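# Put slip sheet and heat sink in orange crate

## Task

Transfer both the finned metal heat sink and the thin slip sheet it sits on into the orange crate that starts out empty: the sheet must lie flat on that crate's bottom and the heat sink must rest on top of it with its fins pointing upward. Afterwards the robot must have released everything, every tool it used must be hung back in the very stand slot it came from, and the arm must end up well away from the tools. Note that grip50 cannot open wide enough for the heat sink.

## Robot and tools

ROBOT. One 7-joint arm ends in a tool changer, a flat face that can lock onto one of three tools kept hanging in a stand: grip50 (two-finger gripper, 50 mm max opening), grip85 (two-finger, 85 mm) and cup (suction). tool_id reports grip50, grip85, cup or none. A locked tool is treated as part of the arm. Joint ranges (rad), base to wrist: waist -2.792..2.792, shoulder -2.269..2.269, upper arm roll -2.967..2.967, elbow -1.867..2.688, forearm roll -2.967..2.967, wrist pitch -1.396..4.538, wrist roll -2.967..2.967.

FRAMES. Scene frame: origin on the table surface beneath the arm base, +z up, +y to the left when facing along +x. The base may sit slightly tilted, and reported positions get less accurate far out. end_effector_position (m) and end_effector_quat_wxyz (w first) describe the center of the changer face. The face's own z axis points out of the arm. Tool points, in mm along the face's x, y, z: grip50 grip point (0, -25, 180); grip85 grip point (0, 0, 173) closed, 13 mm closer to the face when fully open; cup rim center (0, 0, 175). Both grippers close along face x.

THE ROW. Every motion uses one row of 15 numbers in this order: x, y, z, qw, qx, qy, qz, lock, grip50_position, grip50_force_limit, grip50_speed, grip85_position, grip85_force_limit, grip85_speed, cup_suction. The first seven are an absolute pose target for the changer face in the scene frame (metres; unit quaternion wxyz). Resend the intended quaternion each time rather than copying the drifted reported one. A target more than 0.6 m from the last reported position along any face axis is rejected. Each control step the command is clipped to 70 mm and 16 degrees from the measured pose. The last eight are in [-1, 1]. lock: >0 locks, <0 unlocks, 0 keeps the previous command (about 1 s to act). Gripper positions: +1 fully open; grip50 pads meet near -0.65, grip85 near -0.8; -1 means close until blocked. force_limit: -1 is about 20 N per pad up to +1 at 185 N (grip50) or 235 N (grip85); fast closing adds up to ~12 N. speed: -1 about 20 mm/s to +1 about 150 mm/s. cup_suction: above 0.01 on, at or below 0.01 off (vents). Tool fields only matter while that tool is attached and ready.

TOOLS (functions).
execute_actions: actions is a list with zero or one item. Empty list: just report state. Item with rows (1 to 15 rows) and steps (1 to 15, default 15): each row lasts one 1/30 s step, the last row repeats to fill. Item with only steps (up to 300): a wait counted from the previous result. pictures (bool) toggles images. Refused calls send nothing.
move: target is one row; speed 0.002 to 0.5 m/s (default 0.25), rotation capped at twice that in rad/s. Drives the face in a straight line to the target over 0.5 to 10 s, ignoring obstacles; the arm may lag or overshoot speed. Ends when settled, or 5 s after the path. Its move: line reports done, off_target, moving, held or fault, plus limits such as paced (target clipped) or held (steps blocked, after which it may spurt), and the distance to target. Faster contact hits harder; aiming deeper past contact presses harder.
wait: seconds 0 to 10.
zoom_image: camera cam_high (504x504), cam_low (504x504) or cam_wrist (616x616); region [x0, y0, x1, y1] pixels from top-left, at most 504x504.
finished_scene: scene number; irreversible, grades the scene.

RESULT LINES. State gives face pose and velocities. pose unreachable: the clearance check altered or stopped the command. HELD marks steps not sent. Hand target: where the controller is now driving. Between calls the arm only continues to the last clipped pose, so large moves may need a follow-up. Also shown: plate_near, locked, unlocked, in_stand, unlock_refused, gripper object_status (0 moving, 1 blocked opening, 2 blocked closing = grasp, 3 reached or pads met, also possible on thin items), position_measured (grip50 opening about (250 - counts) x 0.202 mm; grip85 roughly 78=60 mm, 130=40 mm, 180=20 mm, 230=closed; ~3 = open), cup_suction_measured (1 = strong vacuum, ~0 = no seal) and cup_part_present (on at 0.50, off below 0.45). n/a means tool not ready.

TOOL CHANGE. The face's -y axis must point to the fork's open side. Align within about 1 mm and 1 degree on the plate; when plate_near is 1 send lock +1 and wait for locked 1. The tool then boots (readings n/a); grippers close then open fully, dropping anything between the fingers. To remove: raise 20 mm (between 10 and 30), slide at least 110 mm toward face -y, then lift. Return in reverse; with in_stand 1, stay still, send lock -1, wait for unlocked 1. Off the stand unlocking is ignored. Fork arms sit 40-70 mm each side along face x, front ends 45 mm toward the open side, tops 18 mm below the plate face; slots 180 mm apart. Changer: 63 mm wide, contact block 46 mm on -y, lock motor 58 mm on +y.

GRASPING. Hold position at -1 and confirm object_status 2. Changing the number by 0.01 or more resets status. Fingers re-close by themselves if grip weakens (not after a -1 force grip). Cup: seal the whole rim on a flat, smooth area away from edges; it pulls the part up to 12 mm in. Release by setting down, suction off, rise 15 mm. Heavy, off-center or fast-moved parts may tear loose.

AVOID. Contact torque over joint limits (waist, shoulder 109; upper arm roll, elbow 56.9; forearm roll, wrist pitch, wrist roll 34.7 N m, load included) or 200 N external force stops the arm 10 s. Motors heat while loaded: warning at 65 C, brake fault at 80 C. Never drop, slam or push things off the table; loose items may get nudged occasionally.

Each tool is called in YAML: its name, and indented under it one key for each argument.

## Session

execute_actions:
  actions: []

Scene clock: 0.00 s of 12600.00 s.
end_effector_position=(+0.4429, +0.0095, +0.3910) locked=0 unlocked=1 plate_near=0 in_stand=0 unlock_refused=0 tool_id=none grip50_position_measured=n/a grip50_object_status=n/a grip85_position_measured=n/a grip85_object_status=n/a cup_suction_measured=n/a cup_part_present=n/a end_effector_quat_wxyz=(-0.003, +1.000, +0.009, -0.001) end_effector_velocity=(-0.000, -0.000, -0.000) end_effector_angular_velocity=(-0.000, +0.001, -0.001)
Joint positions: [ 0.213 -0.105  0.05   2.363 -0.006  0.906  0.269]
Joint velocities: [-0. -0.  0.  0.  0. -0.  0.]
Motor temperatures (°C, as the motors report them): [31 31 36 35 33 39 35]
Hand target: +0.443, +0.009, +0.391; -0.003, +1.000, +0.009, -0.001

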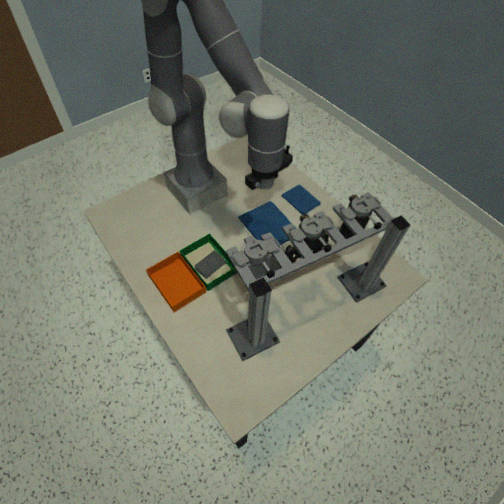

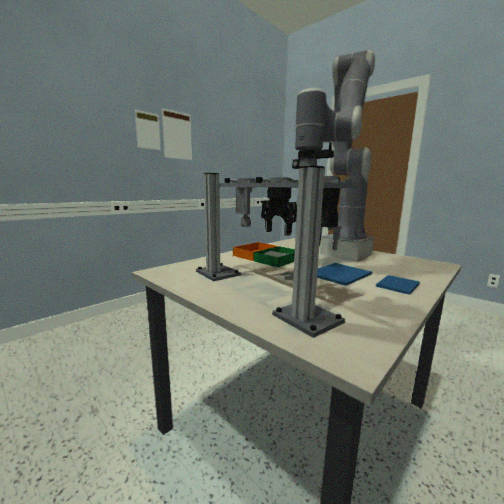

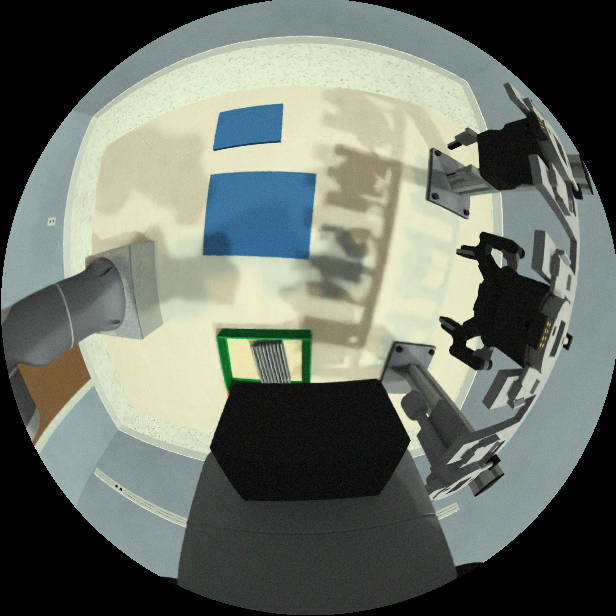

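zoom_image:
  camera: "cam_high"
  region: [130, 160, 430, 370]

zoom_image:
  camera: "cam_wrist"
  region: [360, 60, 616, 520]

Region (130, 160, 430, 370) of cam_high's 504x504 image, scaled by 1.680, with more detail than that image has; it fills the top 353 rows of this view, and the rest is white.

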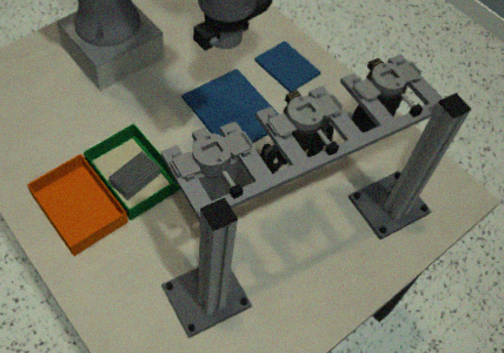

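Region (360, 60, 616, 520) of cam_wrist's 616x616 image, scaled by 1.096, with more detail than that image has.

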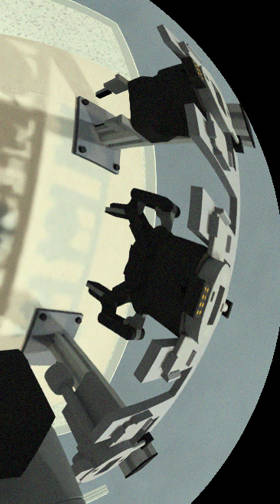

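move:
  target: [0.5,0.05,0.52,0,0.7071,0.7071,0,0,0,0,0,0,0,0,0]

Scene clock: 5.27 s of 12600.00 s.
end_effector_position=(+0.4993, +0.0502, +0.5205) locked=0 unlocked=1 plate_near=0 in_stand=0 unlock_refused=0 tool_id=none grip50_position_measured=n/a grip50_object_status=n/a grip85_position_measured=n/a grip85_object_status=n/a cup_suction_measured=n/a cup_part_present=n/a end_effector_quat_wxyz=(-0.000, +0.707, +0.707, +0.000) end_effector_velocity=(+0.000, -0.000, +0.000) end_effector_angular_velocity=(-0.000, -0.001, -0.000)
Joint positions: [ 0.223 -0.024  0.091  2.034 -0.009  0.495 -1.234]
Joint velocities: [-0.     0.    -0.     0.    -0.001  0.     0.   ]
Motor temperatures (°C, as the motors report them): [31 31 36 35 33 39 35]
Hand target: +0.499, +0.050, +0.520; -0.000, +0.707, +0.707, +0.000
Off the commanded pose: 0.001 m, 0 deg.
move: done

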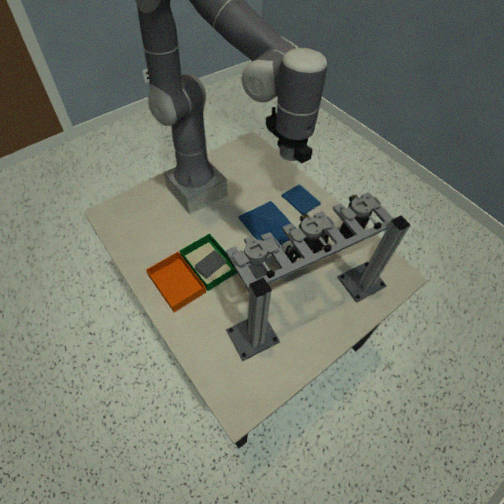

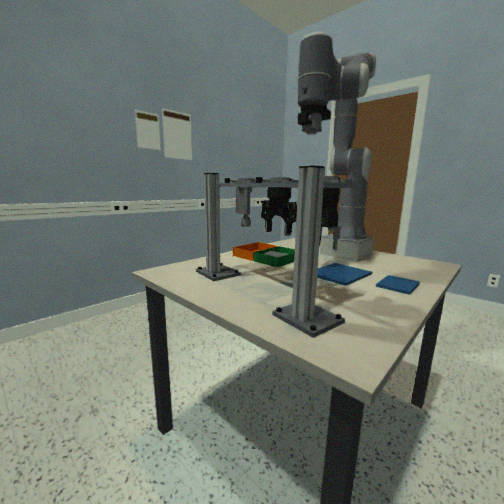

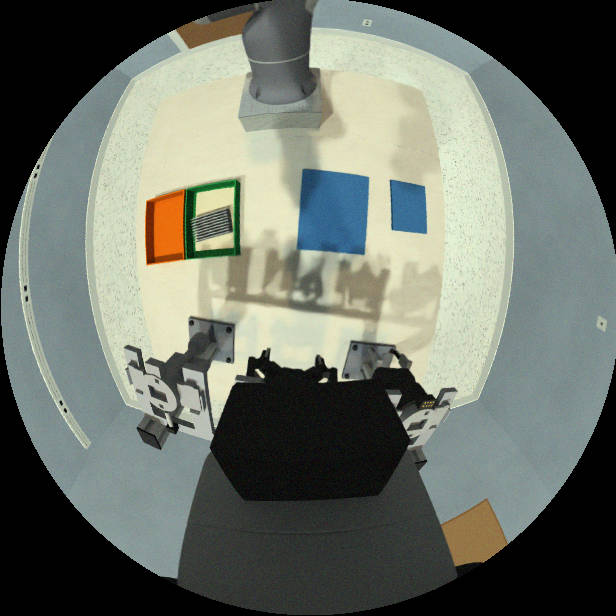

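move:
  target: [0.72,0.05,0.52,0,0.7071,0.7071,0,0,0,0,0,0,0,0,0]

Scene clock: 7.33 s of 12600.00 s.
end_effector_position=(+0.7201, +0.0503, +0.5207) locked=0 unlocked=1 plate_near=0 in_stand=0 unlock_refused=0 tool_id=none grip50_position_measured=n/a grip50_object_status=n/a grip85_position_measured=n/a grip85_object_status=n/a cup_suction_measured=n/a cup_part_present=n/a end_effector_quat_wxyz=(-0.000, +0.707, +0.707, +0.000) end_effector_velocity=(-0.000, -0.000, +0.000) end_effector_angular_velocity=(-0.000, -0.000, +0.000)
Joint positions: [ 0.227 -0.547 -0.021  1.317  0.007  0.302 -1.345]
Joint velocities: [ 0.     0.001  0.     0.001 -0.    -0.    -0.   ]
Motor temperatures (°C, as the motors report them): [31 31 36 35 33 39 35]
Hand target: +0.720, +0.050, +0.521; -0.000, +0.707, +0.707, +0.000
Off the commanded pose: 0.001 m, 0 deg.
move: done

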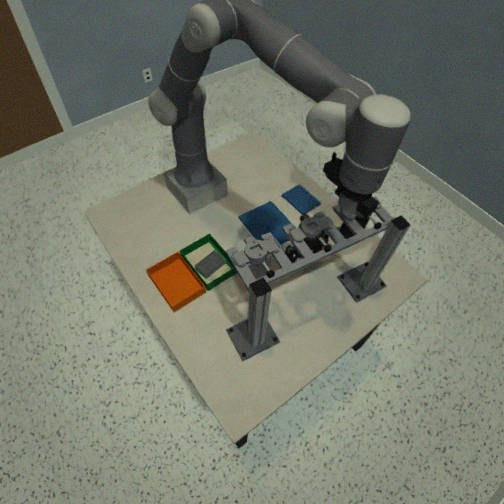

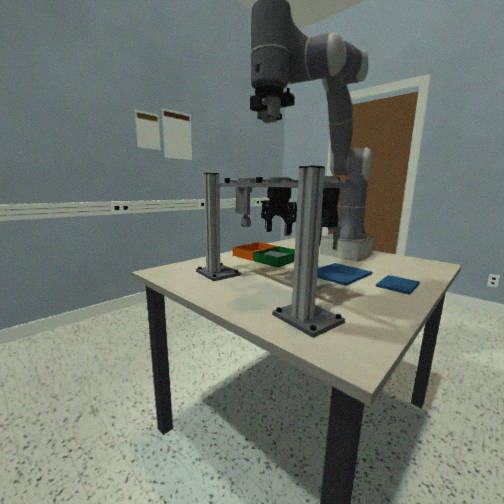

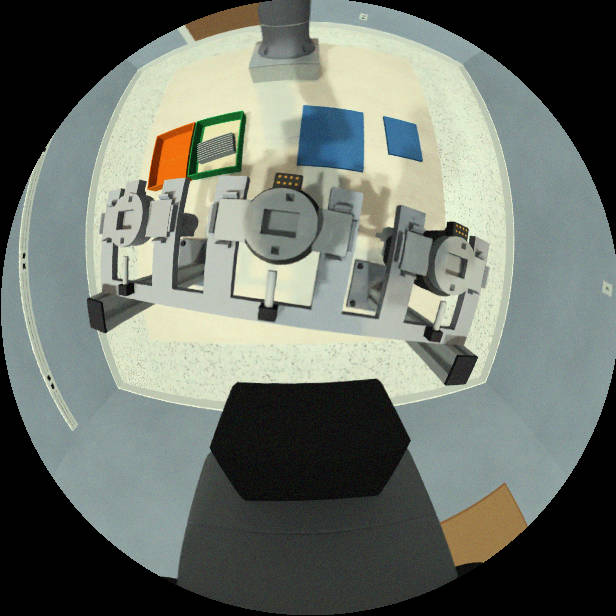

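move:
  target: [0.66,0.03,0.42,0,0.7576,0.6528,0,0,0,0,0,0,0,0,0]

Scene clock: 11.17 s of 12600.00 s.
end_effector_position=(+0.6605, +0.0300, +0.4196) locked=0 unlocked=1 plate_near=0 in_stand=0 unlock_refused=0 tool_id=none grip50_position_measured=n/a grip50_object_status=n/a grip85_position_measured=n/a grip85_object_status=n/a cup_suction_measured=n/a cup_part_present=n/a end_effector_quat_wxyz=(+0.000, +0.758, +0.653, -0.000) end_effector_velocity=(-0.000, -0.000, +0.000) end_effector_angular_velocity=(-0.000, +0.001, -0.000)
Joint positions: [ 0.233 -0.504 -0.038  1.673  0.016  0.614 -1.212]
Joint velocities: [-0.     0.    -0.     0.    -0.    -0.001  0.   ]
Motor temperatures (°C, as the motors report them): [31 31 36 35 33 39 35]
Hand target: +0.661, +0.030, +0.420; +0.000, +0.758, +0.653, -0.000
Off the commanded pose: 0.001 m, 0 deg.
move: done

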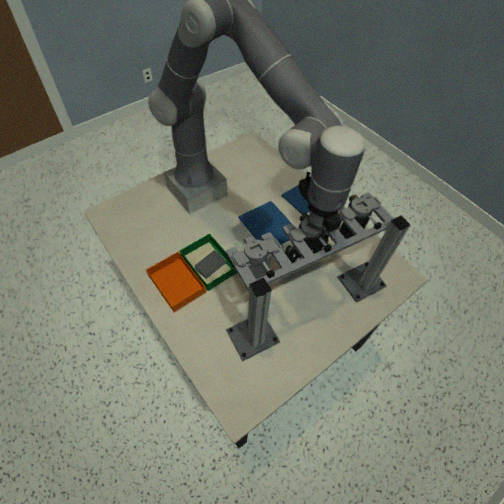

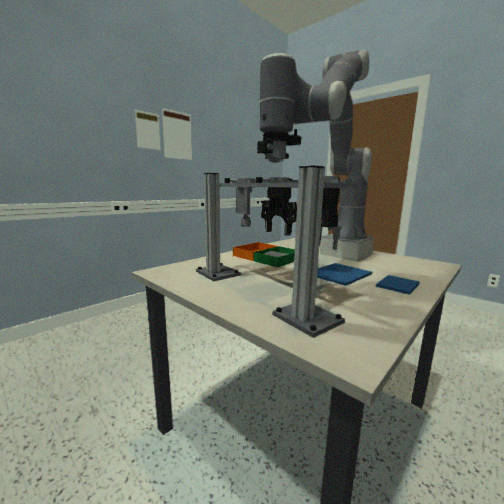

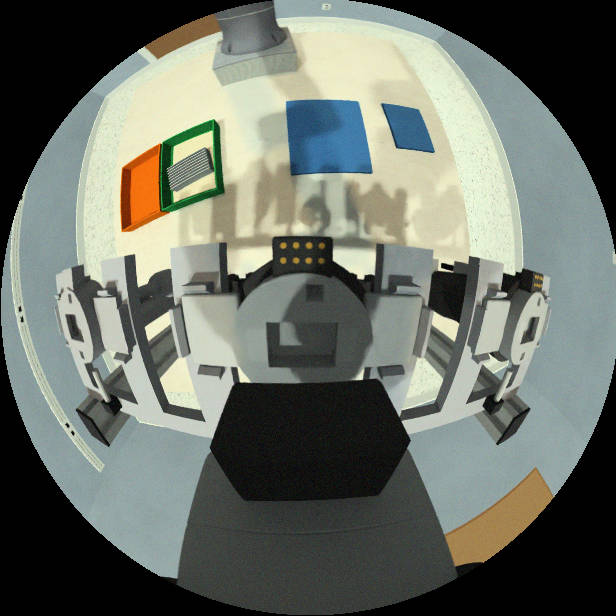

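zoom_image:
  camera: "cam_high"
  region: [260, 160, 400, 280]

zoom_image:
  camera: "cam_low"
  region: [200, 110, 360, 250]

Region (260, 160, 400, 280) of cam_high's 504x504 image, scaled by 3.600, with more detail than that image has; it fills the top 432 rows of this view, and the rest is white.

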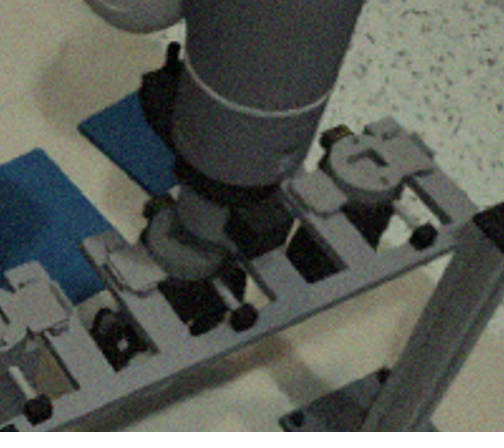

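Region (200, 110, 360, 250) of cam_low's 504x504 image, scaled by 3.150, with more detail than that image has; it fills the top 441 rows of this view, and the rest is white.

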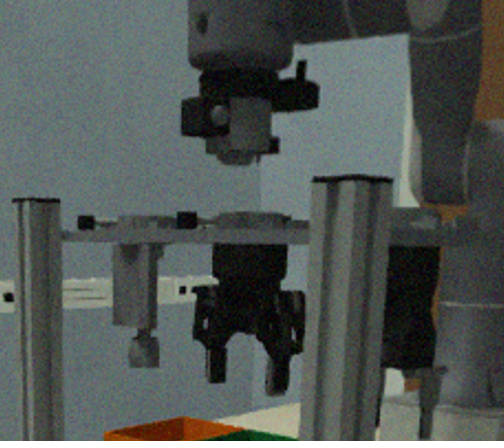

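move:
  target: [0.66,0.03,0.38,0,0.7576,0.6528,0,0,0,0,0,0,0,0,0]
  speed: 0.1

zoom_image:
  camera: "cam_low"
  region: [200, 110, 360, 250]

zoom_image:
  camera: "cam_high"
  region: [260, 160, 400, 280]

Scene clock: 13.63 s of 12600.00 s.
end_effector_position=(+0.6601, +0.0300, +0.3798) locked=0 unlocked=1 plate_near=0 in_stand=0 unlock_refused=0 tool_id=none grip50_position_measured=n/a grip50_object_status=n/a grip85_position_measured=n/a grip85_object_status=n/a cup_suction_measured=n/a cup_part_present=n/a end_effector_quat_wxyz=(-0.000, +0.758, +0.653, -0.000) end_effector_velocity=(+0.000, -0.000, -0.000) end_effector_angular_velocity=(+0.000, -0.000, -0.000)
Joint positions: [ 0.233 -0.561 -0.038  1.702  0.02   0.699 -1.215]
Joint velocities: [-0. -0.  0. -0.  0.  0. -0.]
Motor temperatures (°C, as the motors report them): [31 31 36 35 33 39 35]
Hand target: +0.660, +0.030, +0.380; -0.000, +0.758, +0.653, +0.000
Off the commanded pose: 0.000 m, 0 deg.
move: done

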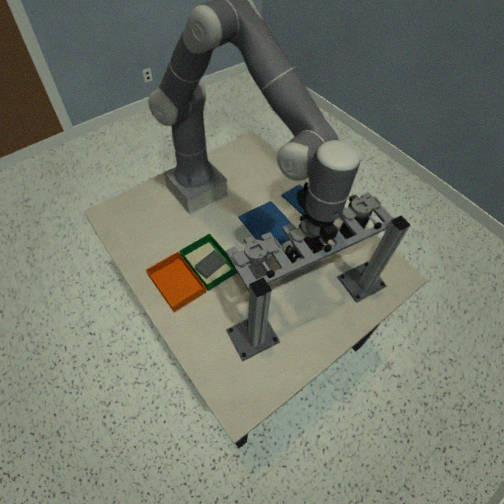

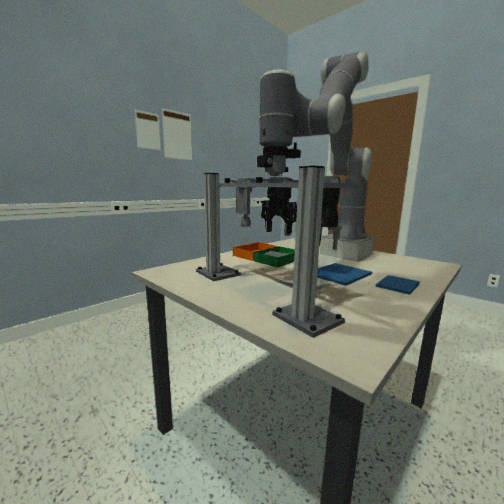

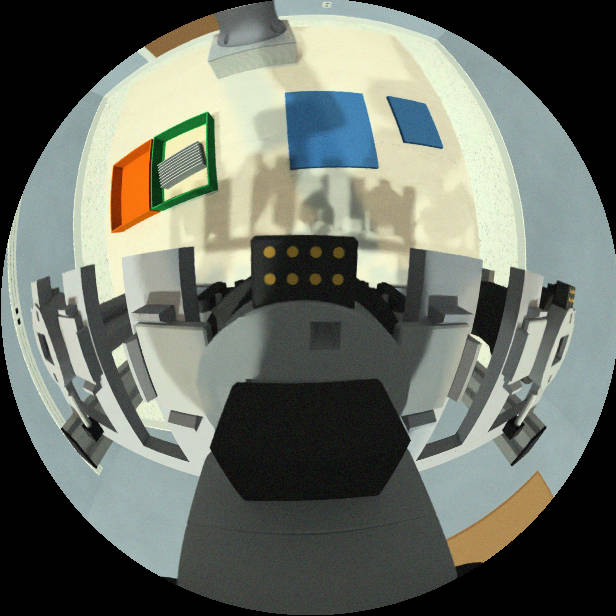

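Region (200, 110, 360, 250) of cam_low's 504x504 image, scaled by 3.150, with more detail than that image has; it fills the top 441 rows of this view, and the rest is white.

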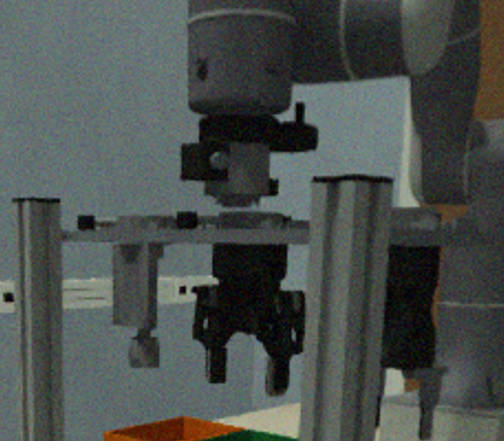

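Region (260, 160, 400, 280) of cam_high's 504x504 image, scaled by 3.600, with more detail than that image has; it fills the top 432 rows of this view, and the rest is white.

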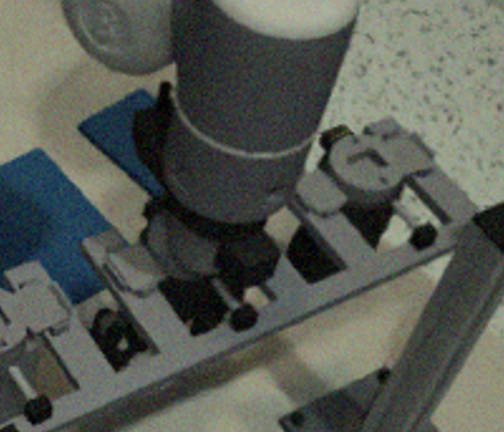

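move:
  target: [0.66,0.029,0.369,0,0.7576,0.6528,0,0,0,0,0,0,0,0,0]
  speed: 0.01

zoom_image:
  camera: "cam_low"
  region: [220, 150, 320, 220]

zoom_image:
  camera: "cam_high"
  region: [270, 190, 370, 270]

Scene clock: 16.00 s of 12600.00 s.
end_effector_position=(+0.6626, +0.0294, +0.3746) locked=0 unlocked=1 plate_near=0 in_stand=0 unlock_refused=0 tool_id=none grip50_position_measured=n/a grip50_object_status=n/a grip85_position_measured=n/a grip85_object_status=n/a cup_suction_measured=n/a cup_part_present=n/a end_effector_quat_wxyz=(+0.003, +0.757, +0.653, +0.005) end_effector_velocity=(+0.000, -0.000, +0.000) end_effector_angular_velocity=(-0.000, -0.000, +0.000)
Joint positions: [ 0.231 -0.572 -0.037  1.704  0.019  0.725 -1.217]
Joint velocities: [-0.003 -0.     0.004 -0.    -0.003  0.     0.002]
Motor temperatures (°C, as the motors report them): [31 31 36 35 33 39 35]
Hand target: +0.660, +0.029, +0.369; +0.000, +0.758, +0.653, +0.000
Off the commanded pose: 0.006 m, 1 deg.
move: off_target

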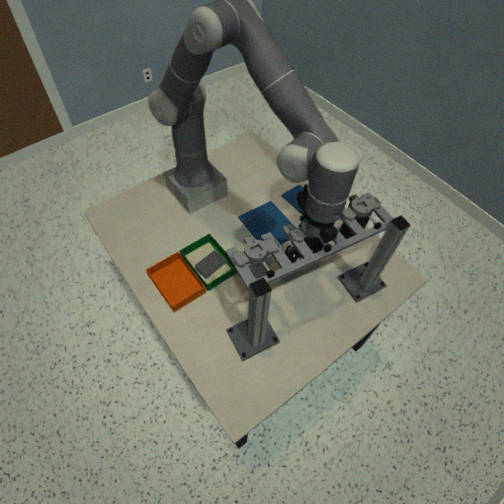

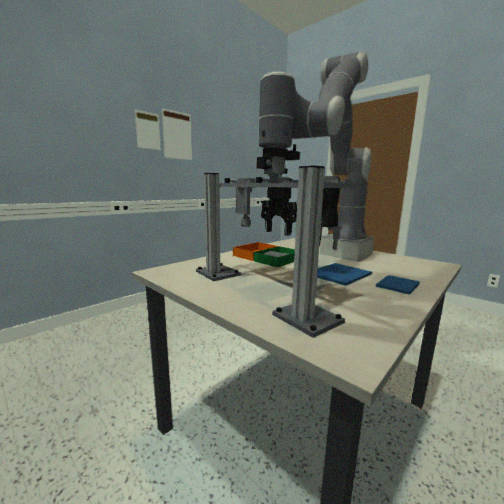

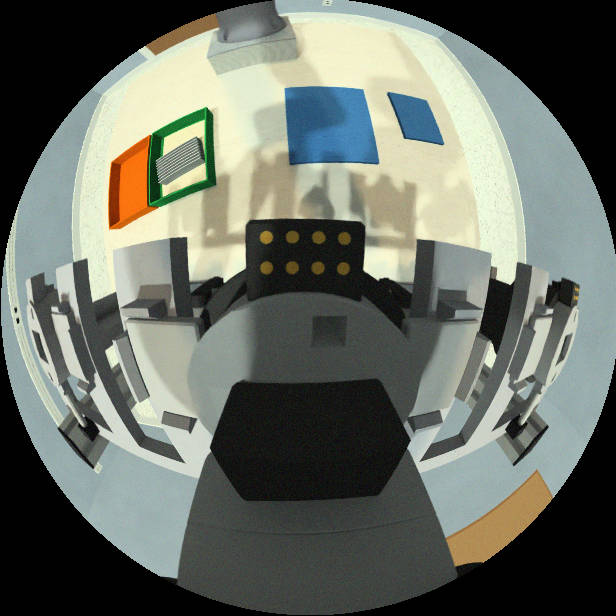

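Region (220, 150, 320, 220) of cam_low's 504x504 image, scaled by 5.040, with more detail than that image has; it fills the top 353 rows of this view, and the rest is white.

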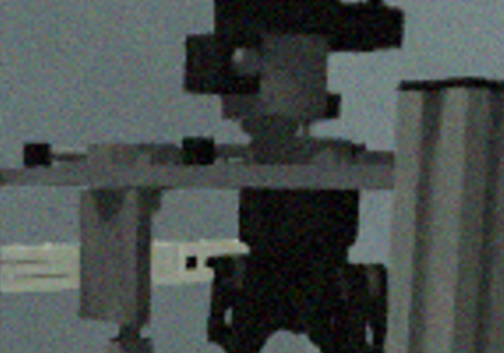

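Region (270, 190, 370, 270) of cam_high's 504x504 image, scaled by 5.040, with more detail than that image has; it fills the top 403 rows of this view, and the rest is white.

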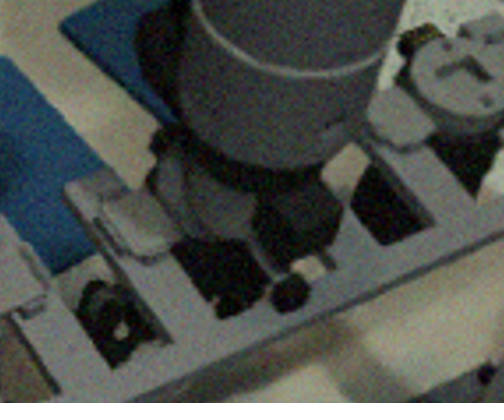

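move:
  target: [0.64,0.032,0.385,0,0.7576,0.6528,0,0,0,0,0,0,0,0,0]
  speed: 0.05

zoom_image:
  camera: "cam_high"
  region: [270, 190, 370, 270]

Scene clock: 19.43 s of 12600.00 s.
end_effector_position=(+0.6399, +0.0320, +0.3849) locked=0 unlocked=1 plate_near=0 in_stand=0 unlock_refused=0 tool_id=none grip50_position_measured=n/a grip50_object_status=n/a grip85_position_measured=n/a grip85_object_status=n/a cup_suction_measured=n/a cup_part_present=n/a end_effector_quat_wxyz=(-0.000, +0.758, +0.653, -0.000) end_effector_velocity=(-0.000, +0.000, -0.000) end_effector_angular_velocity=(-0.001, +0.001, +0.001)
Joint positions: [ 0.241 -0.512 -0.034  1.77   0.016  0.719 -1.203]
Joint velocities: [ 0.    -0.001 -0.    -0.    -0.    -0.001  0.   ]
Motor temperatures (°C, as the motors report them): [31 31 36 35 33 39 35]
Hand target: +0.640, +0.032, +0.385; +0.000, +0.758, +0.653, -0.000
Off the commanded pose: 0.000 m, 0 deg.
move: done

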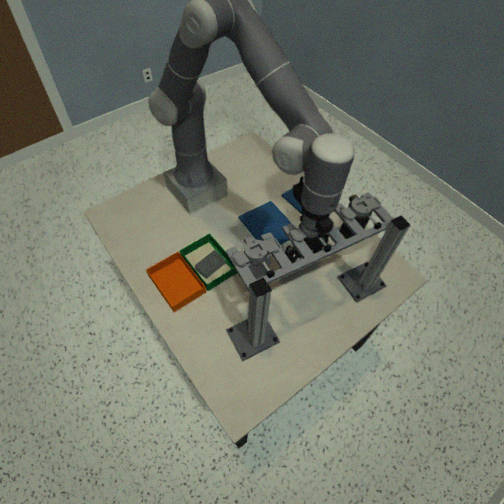

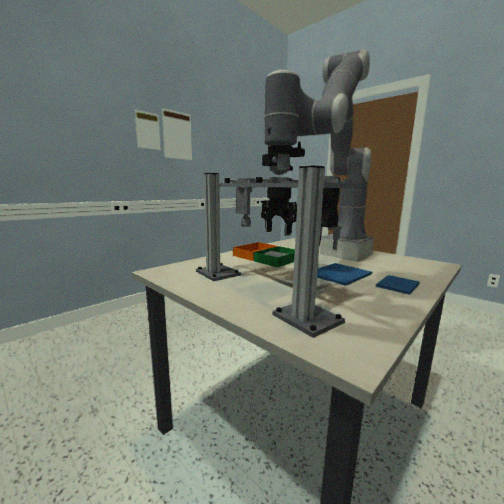

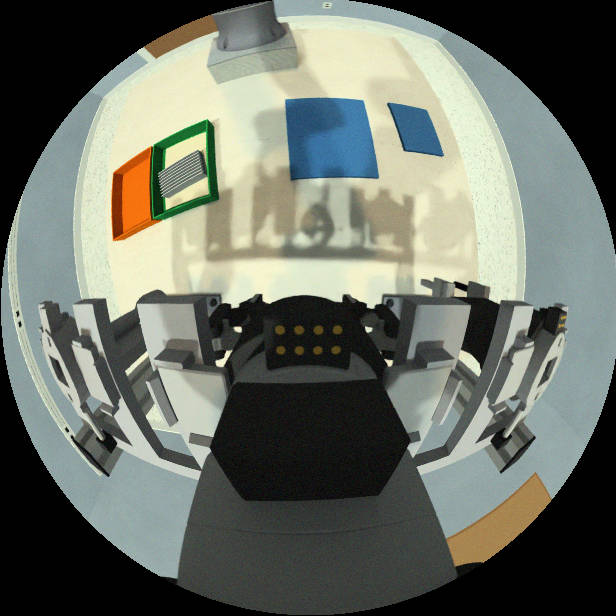

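Region (270, 190, 370, 270) of cam_high's 504x504 image, scaled by 5.040, with more detail than that image has; it fills the top 403 rows of this view, and the rest is white.

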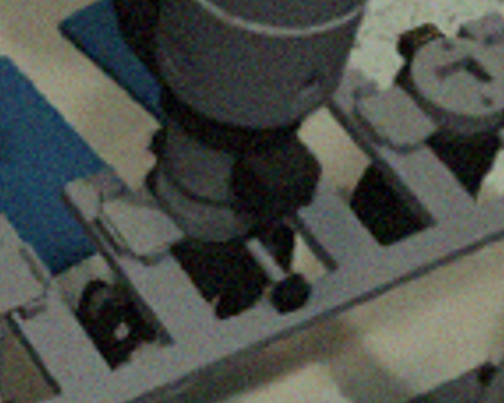

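move:
  target: [0.631,0.0333,0.378,0,0.7576,0.6528,0,0,0,0,0,0,0,0,0]
  speed: 0.03

zoom_image:
  camera: "cam_wrist"
  region: [188, 260, 428, 440]

Scene clock: 21.43 s of 12600.00 s.
end_effector_position=(+0.6310, +0.0332, +0.3778) locked=0 unlocked=1 plate_near=0 in_stand=0 unlock_refused=0 tool_id=none grip50_position_measured=n/a grip50_object_status=n/a grip85_position_measured=n/a grip85_object_status=n/a cup_suction_measured=n/a cup_part_present=n/a end_effector_quat_wxyz=(-0.000, +0.758, +0.653, -0.000) end_effector_velocity=(+0.000, -0.000, +0.000) end_effector_angular_velocity=(+0.000, -0.001, -0.000)
Joint positions: [ 0.246 -0.506 -0.034  1.804  0.016  0.747 -1.197]
Joint velocities: [-0.     0.    -0.     0.    -0.     0.001 -0.   ]
Motor temperatures (°C, as the motors report them): [31 31 36 35 33 39 35]
Hand target: +0.631, +0.033, +0.378; -0.000, +0.758, +0.653, -0.000
Off the commanded pose: 0.000 m, 0 deg.
move: done

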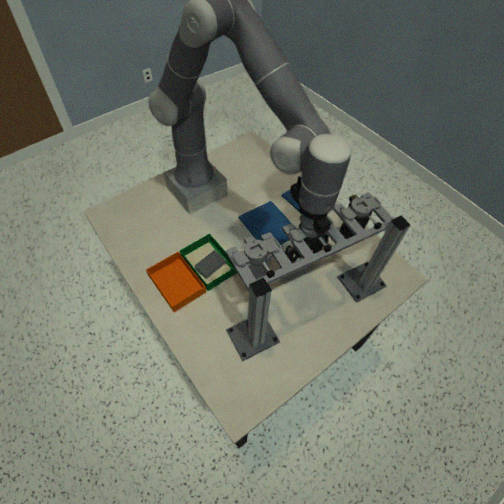

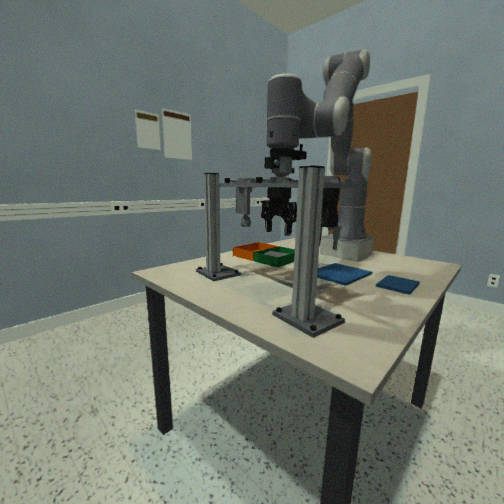

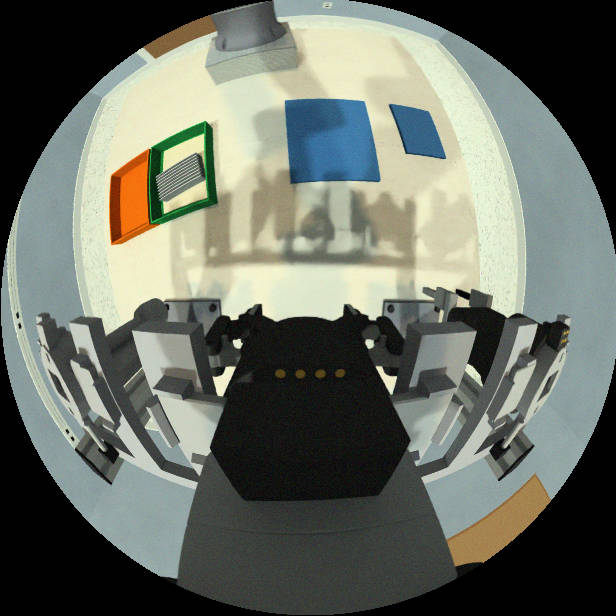

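Region (188, 260, 428, 440) of cam_wrist's 616x616 image, scaled by 2.100, with more detail than that image has; it fills the top 378 rows of this view, and the rest is white.

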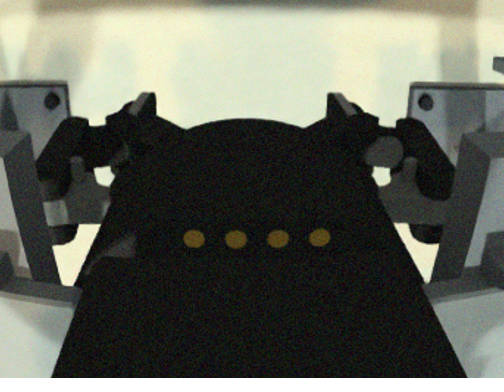

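move:
  target: [0.631,0.0337,0.366,0,0.7576,0.6528,0,0,0,0,0,0,0,0,0]
  speed: 0.01

Scene clock: 23.27 s of 12600.00 s.
end_effector_position=(+0.6348, +0.0331, +0.3712) locked=0 unlocked=1 plate_near=0 in_stand=0 unlock_refused=0 tool_id=none grip50_position_measured=n/a grip50_object_status=n/a grip85_position_measured=n/a grip85_object_status=n/a cup_suction_measured=n/a cup_part_present=n/a end_effector_quat_wxyz=(+0.004, +0.758, +0.653, +0.006) end_effector_velocity=(-0.000, +0.000, -0.000) end_effector_angular_velocity=(+0.000, +0.001, -0.000)
Joint positions: [ 0.244 -0.522 -0.033  1.805  0.012  0.778 -1.196]
Joint velocities: [-0.004 -0.001  0.005 -0.    -0.003 -0.     0.003]
Motor temperatures (°C, as the motors report them): [31 31 36 35 33 39 35]
Hand target: +0.631, +0.034, +0.366; +0.000, +0.758, +0.653, +0.000
Off the commanded pose: 0.006 m, 1 deg.
move: off_target

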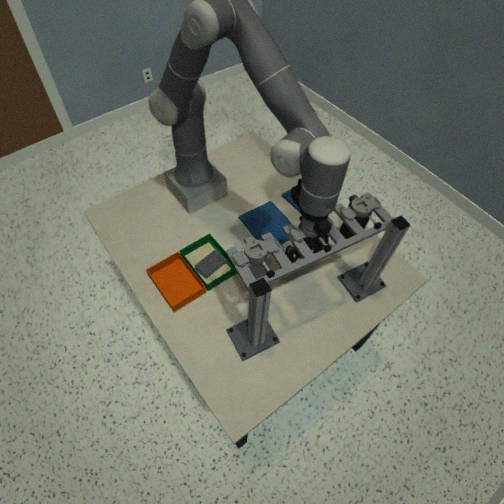

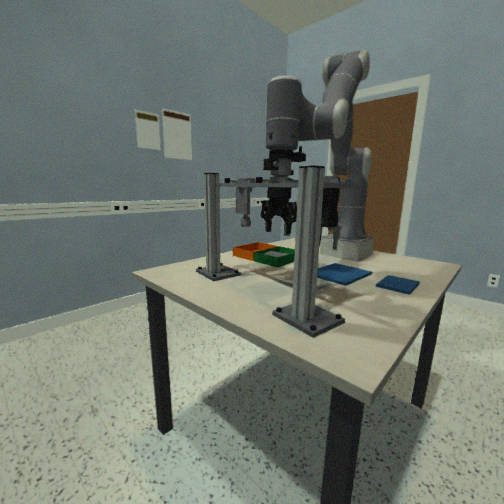

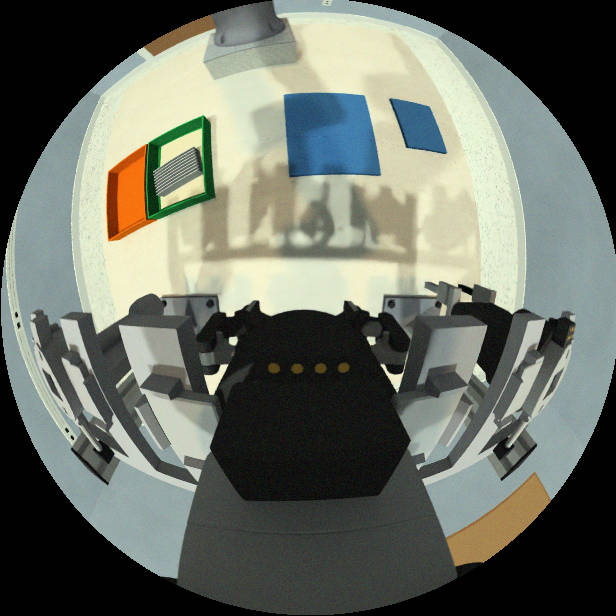

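move:
  target: [0.626,0.0345,0.376,0,0.7576,0.6528,0,0,0,0,0,0,0,0,0]
  speed: 0.02

move:
  target: [0.626,0.0345,0.369,0,0.7576,0.6528,0,0,0,0,0,0,0,0,0]
  speed: 0.006

zoom_image:
  camera: "cam_wrist"
  region: [188, 260, 428, 440]

Scene clock: 24.80 s of 12600.00 s.
end_effector_position=(+0.6260, +0.0344, +0.3761) locked=0 unlocked=1 plate_near=0 in_stand=0 unlock_refused=0 tool_id=none grip50_position_measured=n/a grip50_object_status=n/a grip85_position_measured=n/a grip85_object_status=n/a cup_suction_measured=n/a cup_part_present=n/a end_effector_quat_wxyz=(+0.000, +0.758, +0.653, -0.000) end_effector_velocity=(-0.000, -0.000, -0.000) end_effector_angular_velocity=(+0.000, +0.000, -0.001)
Joint positions: [ 0.246 -0.499 -0.03   1.822  0.012  0.758 -1.192]
Joint velocities: [-0. -0. -0.  0.  0.  0.  0.]
Motor temperatures (°C, as the motors report them): [31 31 36 35 33 39 35]
Hand target: +0.626, +0.034, +0.376; +0.000, +0.758, +0.653, -0.000
Off the commanded pose: 0.000 m, 0 deg.
move: done

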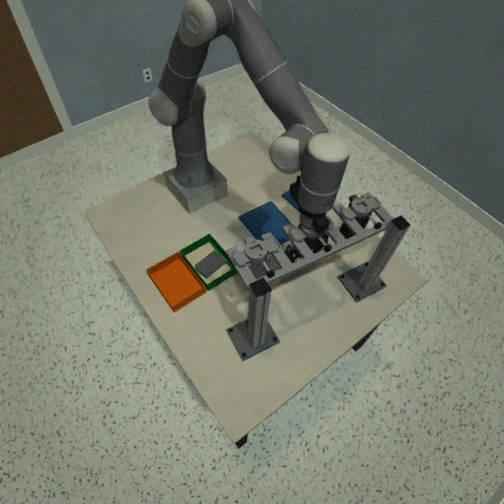

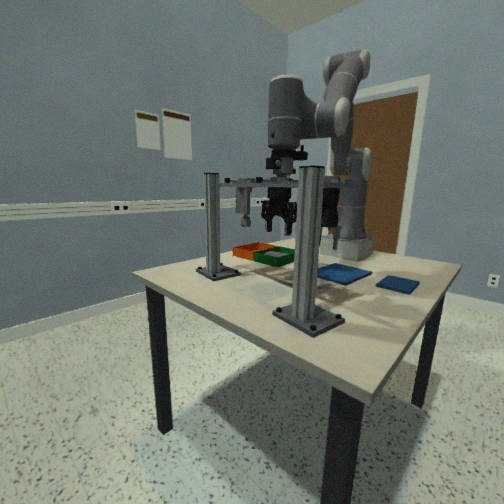

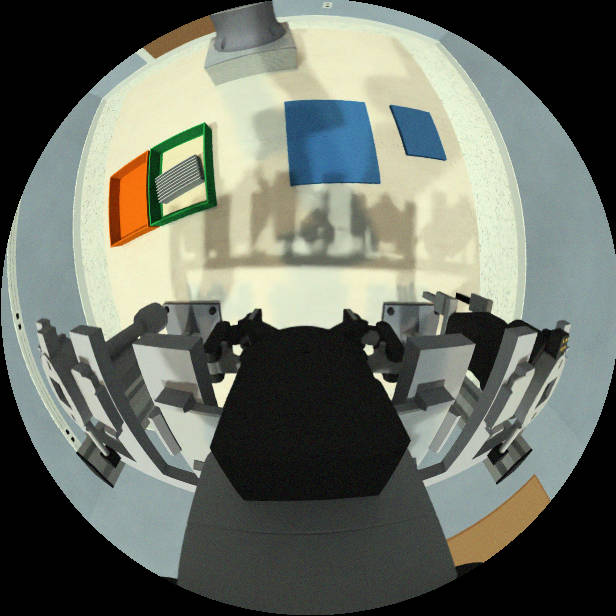

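Scene clock: 26.20 s of 12600.00 s.
end_effector_position=(+0.6287, +0.0348, +0.3743) locked=0 unlocked=1 plate_near=0 in_stand=0 unlock_refused=0 tool_id=none grip50_position_measured=n/a grip50_object_status=n/a grip85_position_measured=n/a grip85_object_status=n/a cup_suction_measured=n/a cup_part_present=n/a end_effector_quat_wxyz=(+0.003, +0.757, +0.653, +0.005) end_effector_velocity=(-0.000, +0.000, +0.000) end_effector_angular_velocity=(-0.000, +0.000, +0.000)
Joint positions: [ 0.245 -0.506 -0.029  1.822  0.01   0.776 -1.191]
Joint velocities: [-0.003  0.     0.003 -0.    -0.002 -0.     0.001]
Motor temperatures (°C, as the motors report them): [31 31 36 35 33 39 35]
Hand target: +0.626, +0.034, +0.369; +0.000, +0.758, +0.653, +0.000
Off the commanded pose: 0.006 m, 1 deg.
move: off_target

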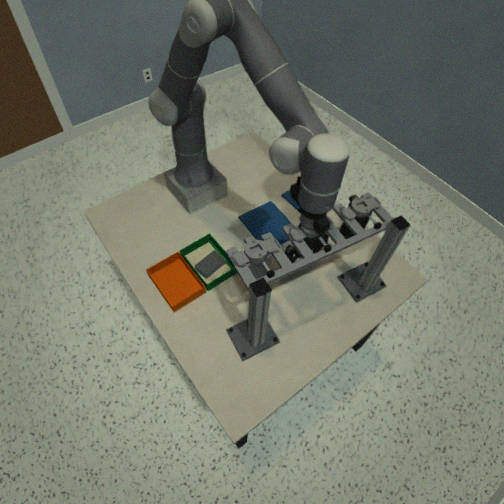

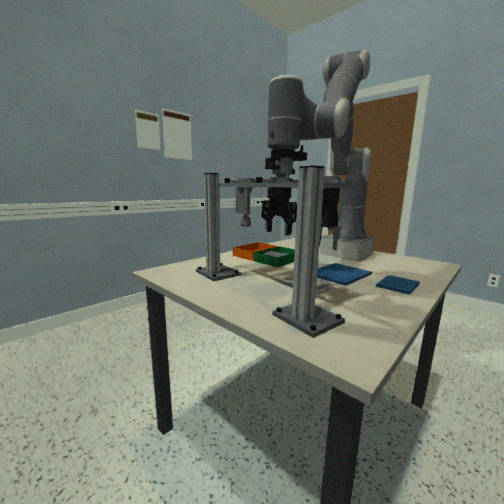

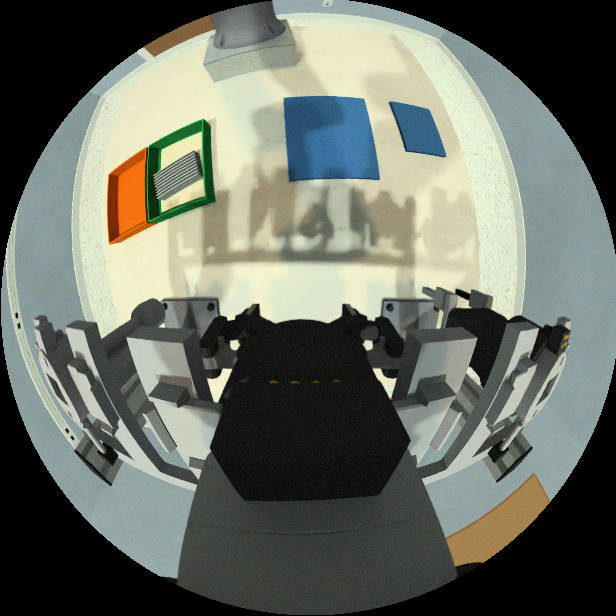

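Region (188, 260, 428, 440) of cam_wrist's 616x616 image, scaled by 2.100, with more detail than that image has; it fills the top 378 rows of this view, and the rest is white.

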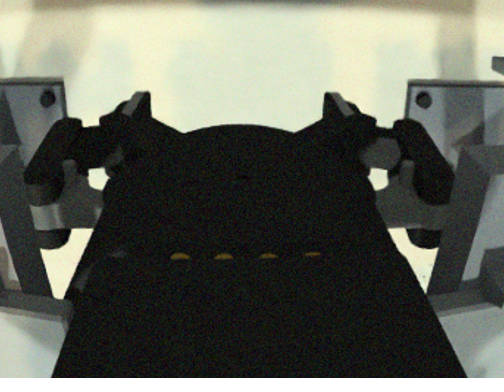

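move:
  target: [0.637,0.0326,0.378,0,0.7576,0.6528,0,0,0,0,0,0,0,0,0]
  speed: 0.03

move:
  target: [0.637,0.0326,0.368,0,0.7576,0.6528,0,0,0,0,0,0,0,0,0]
  speed: 0.006

Scene clock: 27.90 s of 12600.00 s.
end_effector_position=(+0.6371, +0.0326, +0.3781) locked=0 unlocked=1 plate_near=0 in_stand=0 unlock_refused=0 tool_id=none grip50_position_measured=n/a grip50_object_status=n/a grip85_position_measured=n/a grip85_object_status=n/a cup_suction_measured=n/a cup_part_present=n/a end_effector_quat_wxyz=(+0.000, +0.758, +0.653, -0.000) end_effector_velocity=(+0.000, +0.000, +0.000) end_effector_angular_velocity=(+0.000, -0.001, +0.001)
Joint positions: [ 0.238 -0.518 -0.028  1.783  0.012  0.738 -1.198]
Joint velocities: [ 0.    -0.    -0.    -0.    -0.     0.001 -0.   ]
Motor temperatures (°C, as the motors report them): [31 31 36 35 33 39 35]
Hand target: +0.637, +0.033, +0.378; +0.000, +0.758, +0.653, -0.000
Off the commanded pose: 0.000 m, 0 deg.
move: done

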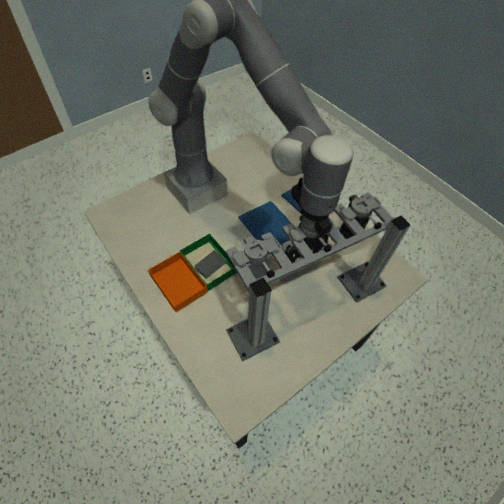

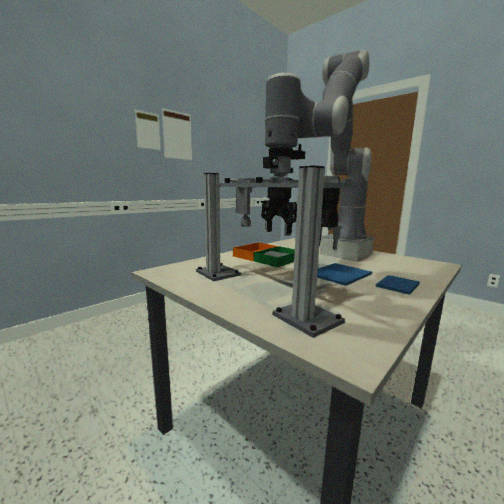

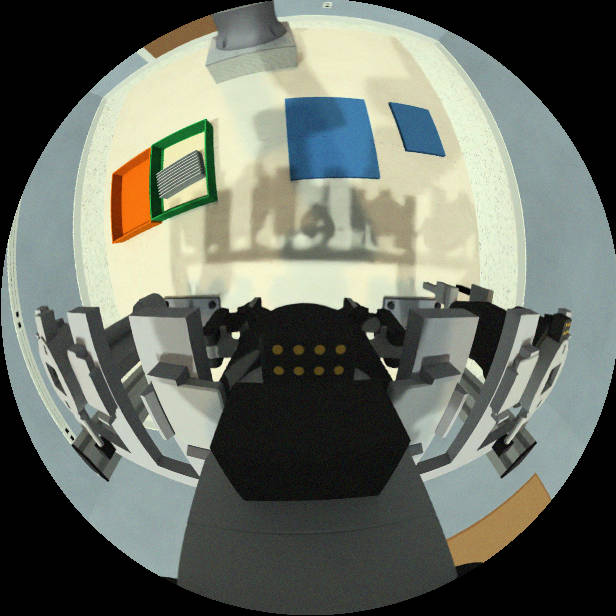

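Scene clock: 29.80 s of 12600.00 s.
end_effector_position=(+0.6371, +0.0326, +0.3681) locked=0 unlocked=1 plate_near=0 in_stand=1 unlock_refused=0 tool_id=none grip50_position_measured=n/a grip50_object_status=n/a grip85_position_measured=n/a grip85_object_status=n/a cup_suction_measured=n/a cup_part_present=n/a end_effector_quat_wxyz=(+0.000, +0.758, +0.653, -0.000) end_effector_velocity=(+0.000, -0.000, +0.000) end_effector_angular_velocity=(-0.000, -0.000, +0.001)
Joint positions: [ 0.238 -0.534 -0.028  1.788  0.013  0.76  -1.199]
Joint velocities: [-0.     0.     0.    -0.    -0.     0.    -0.001]
Motor temperatures (°C, as the motors report them): [31 31 36 35 33 39 35]
Hand target: +0.637, +0.033, +0.368; -0.000, +0.758, +0.653, +0.000
Off the commanded pose: 0.000 m, 0 deg.
move: done

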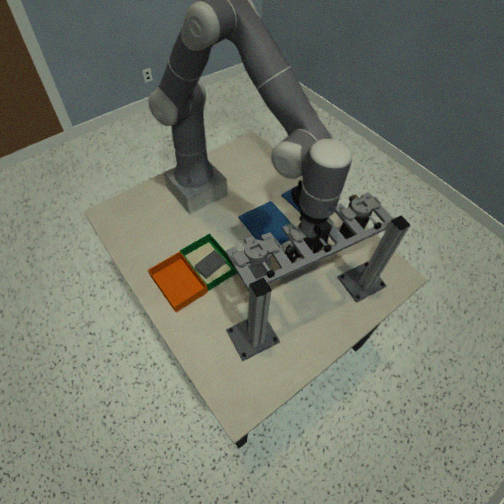

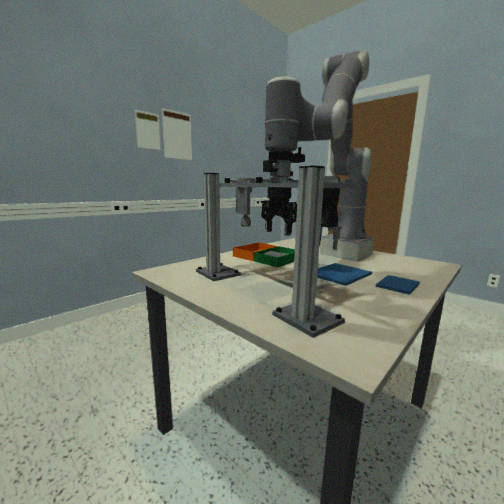

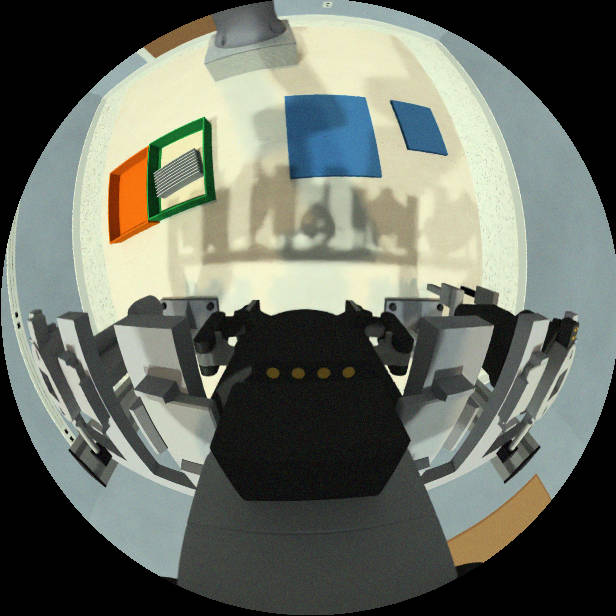

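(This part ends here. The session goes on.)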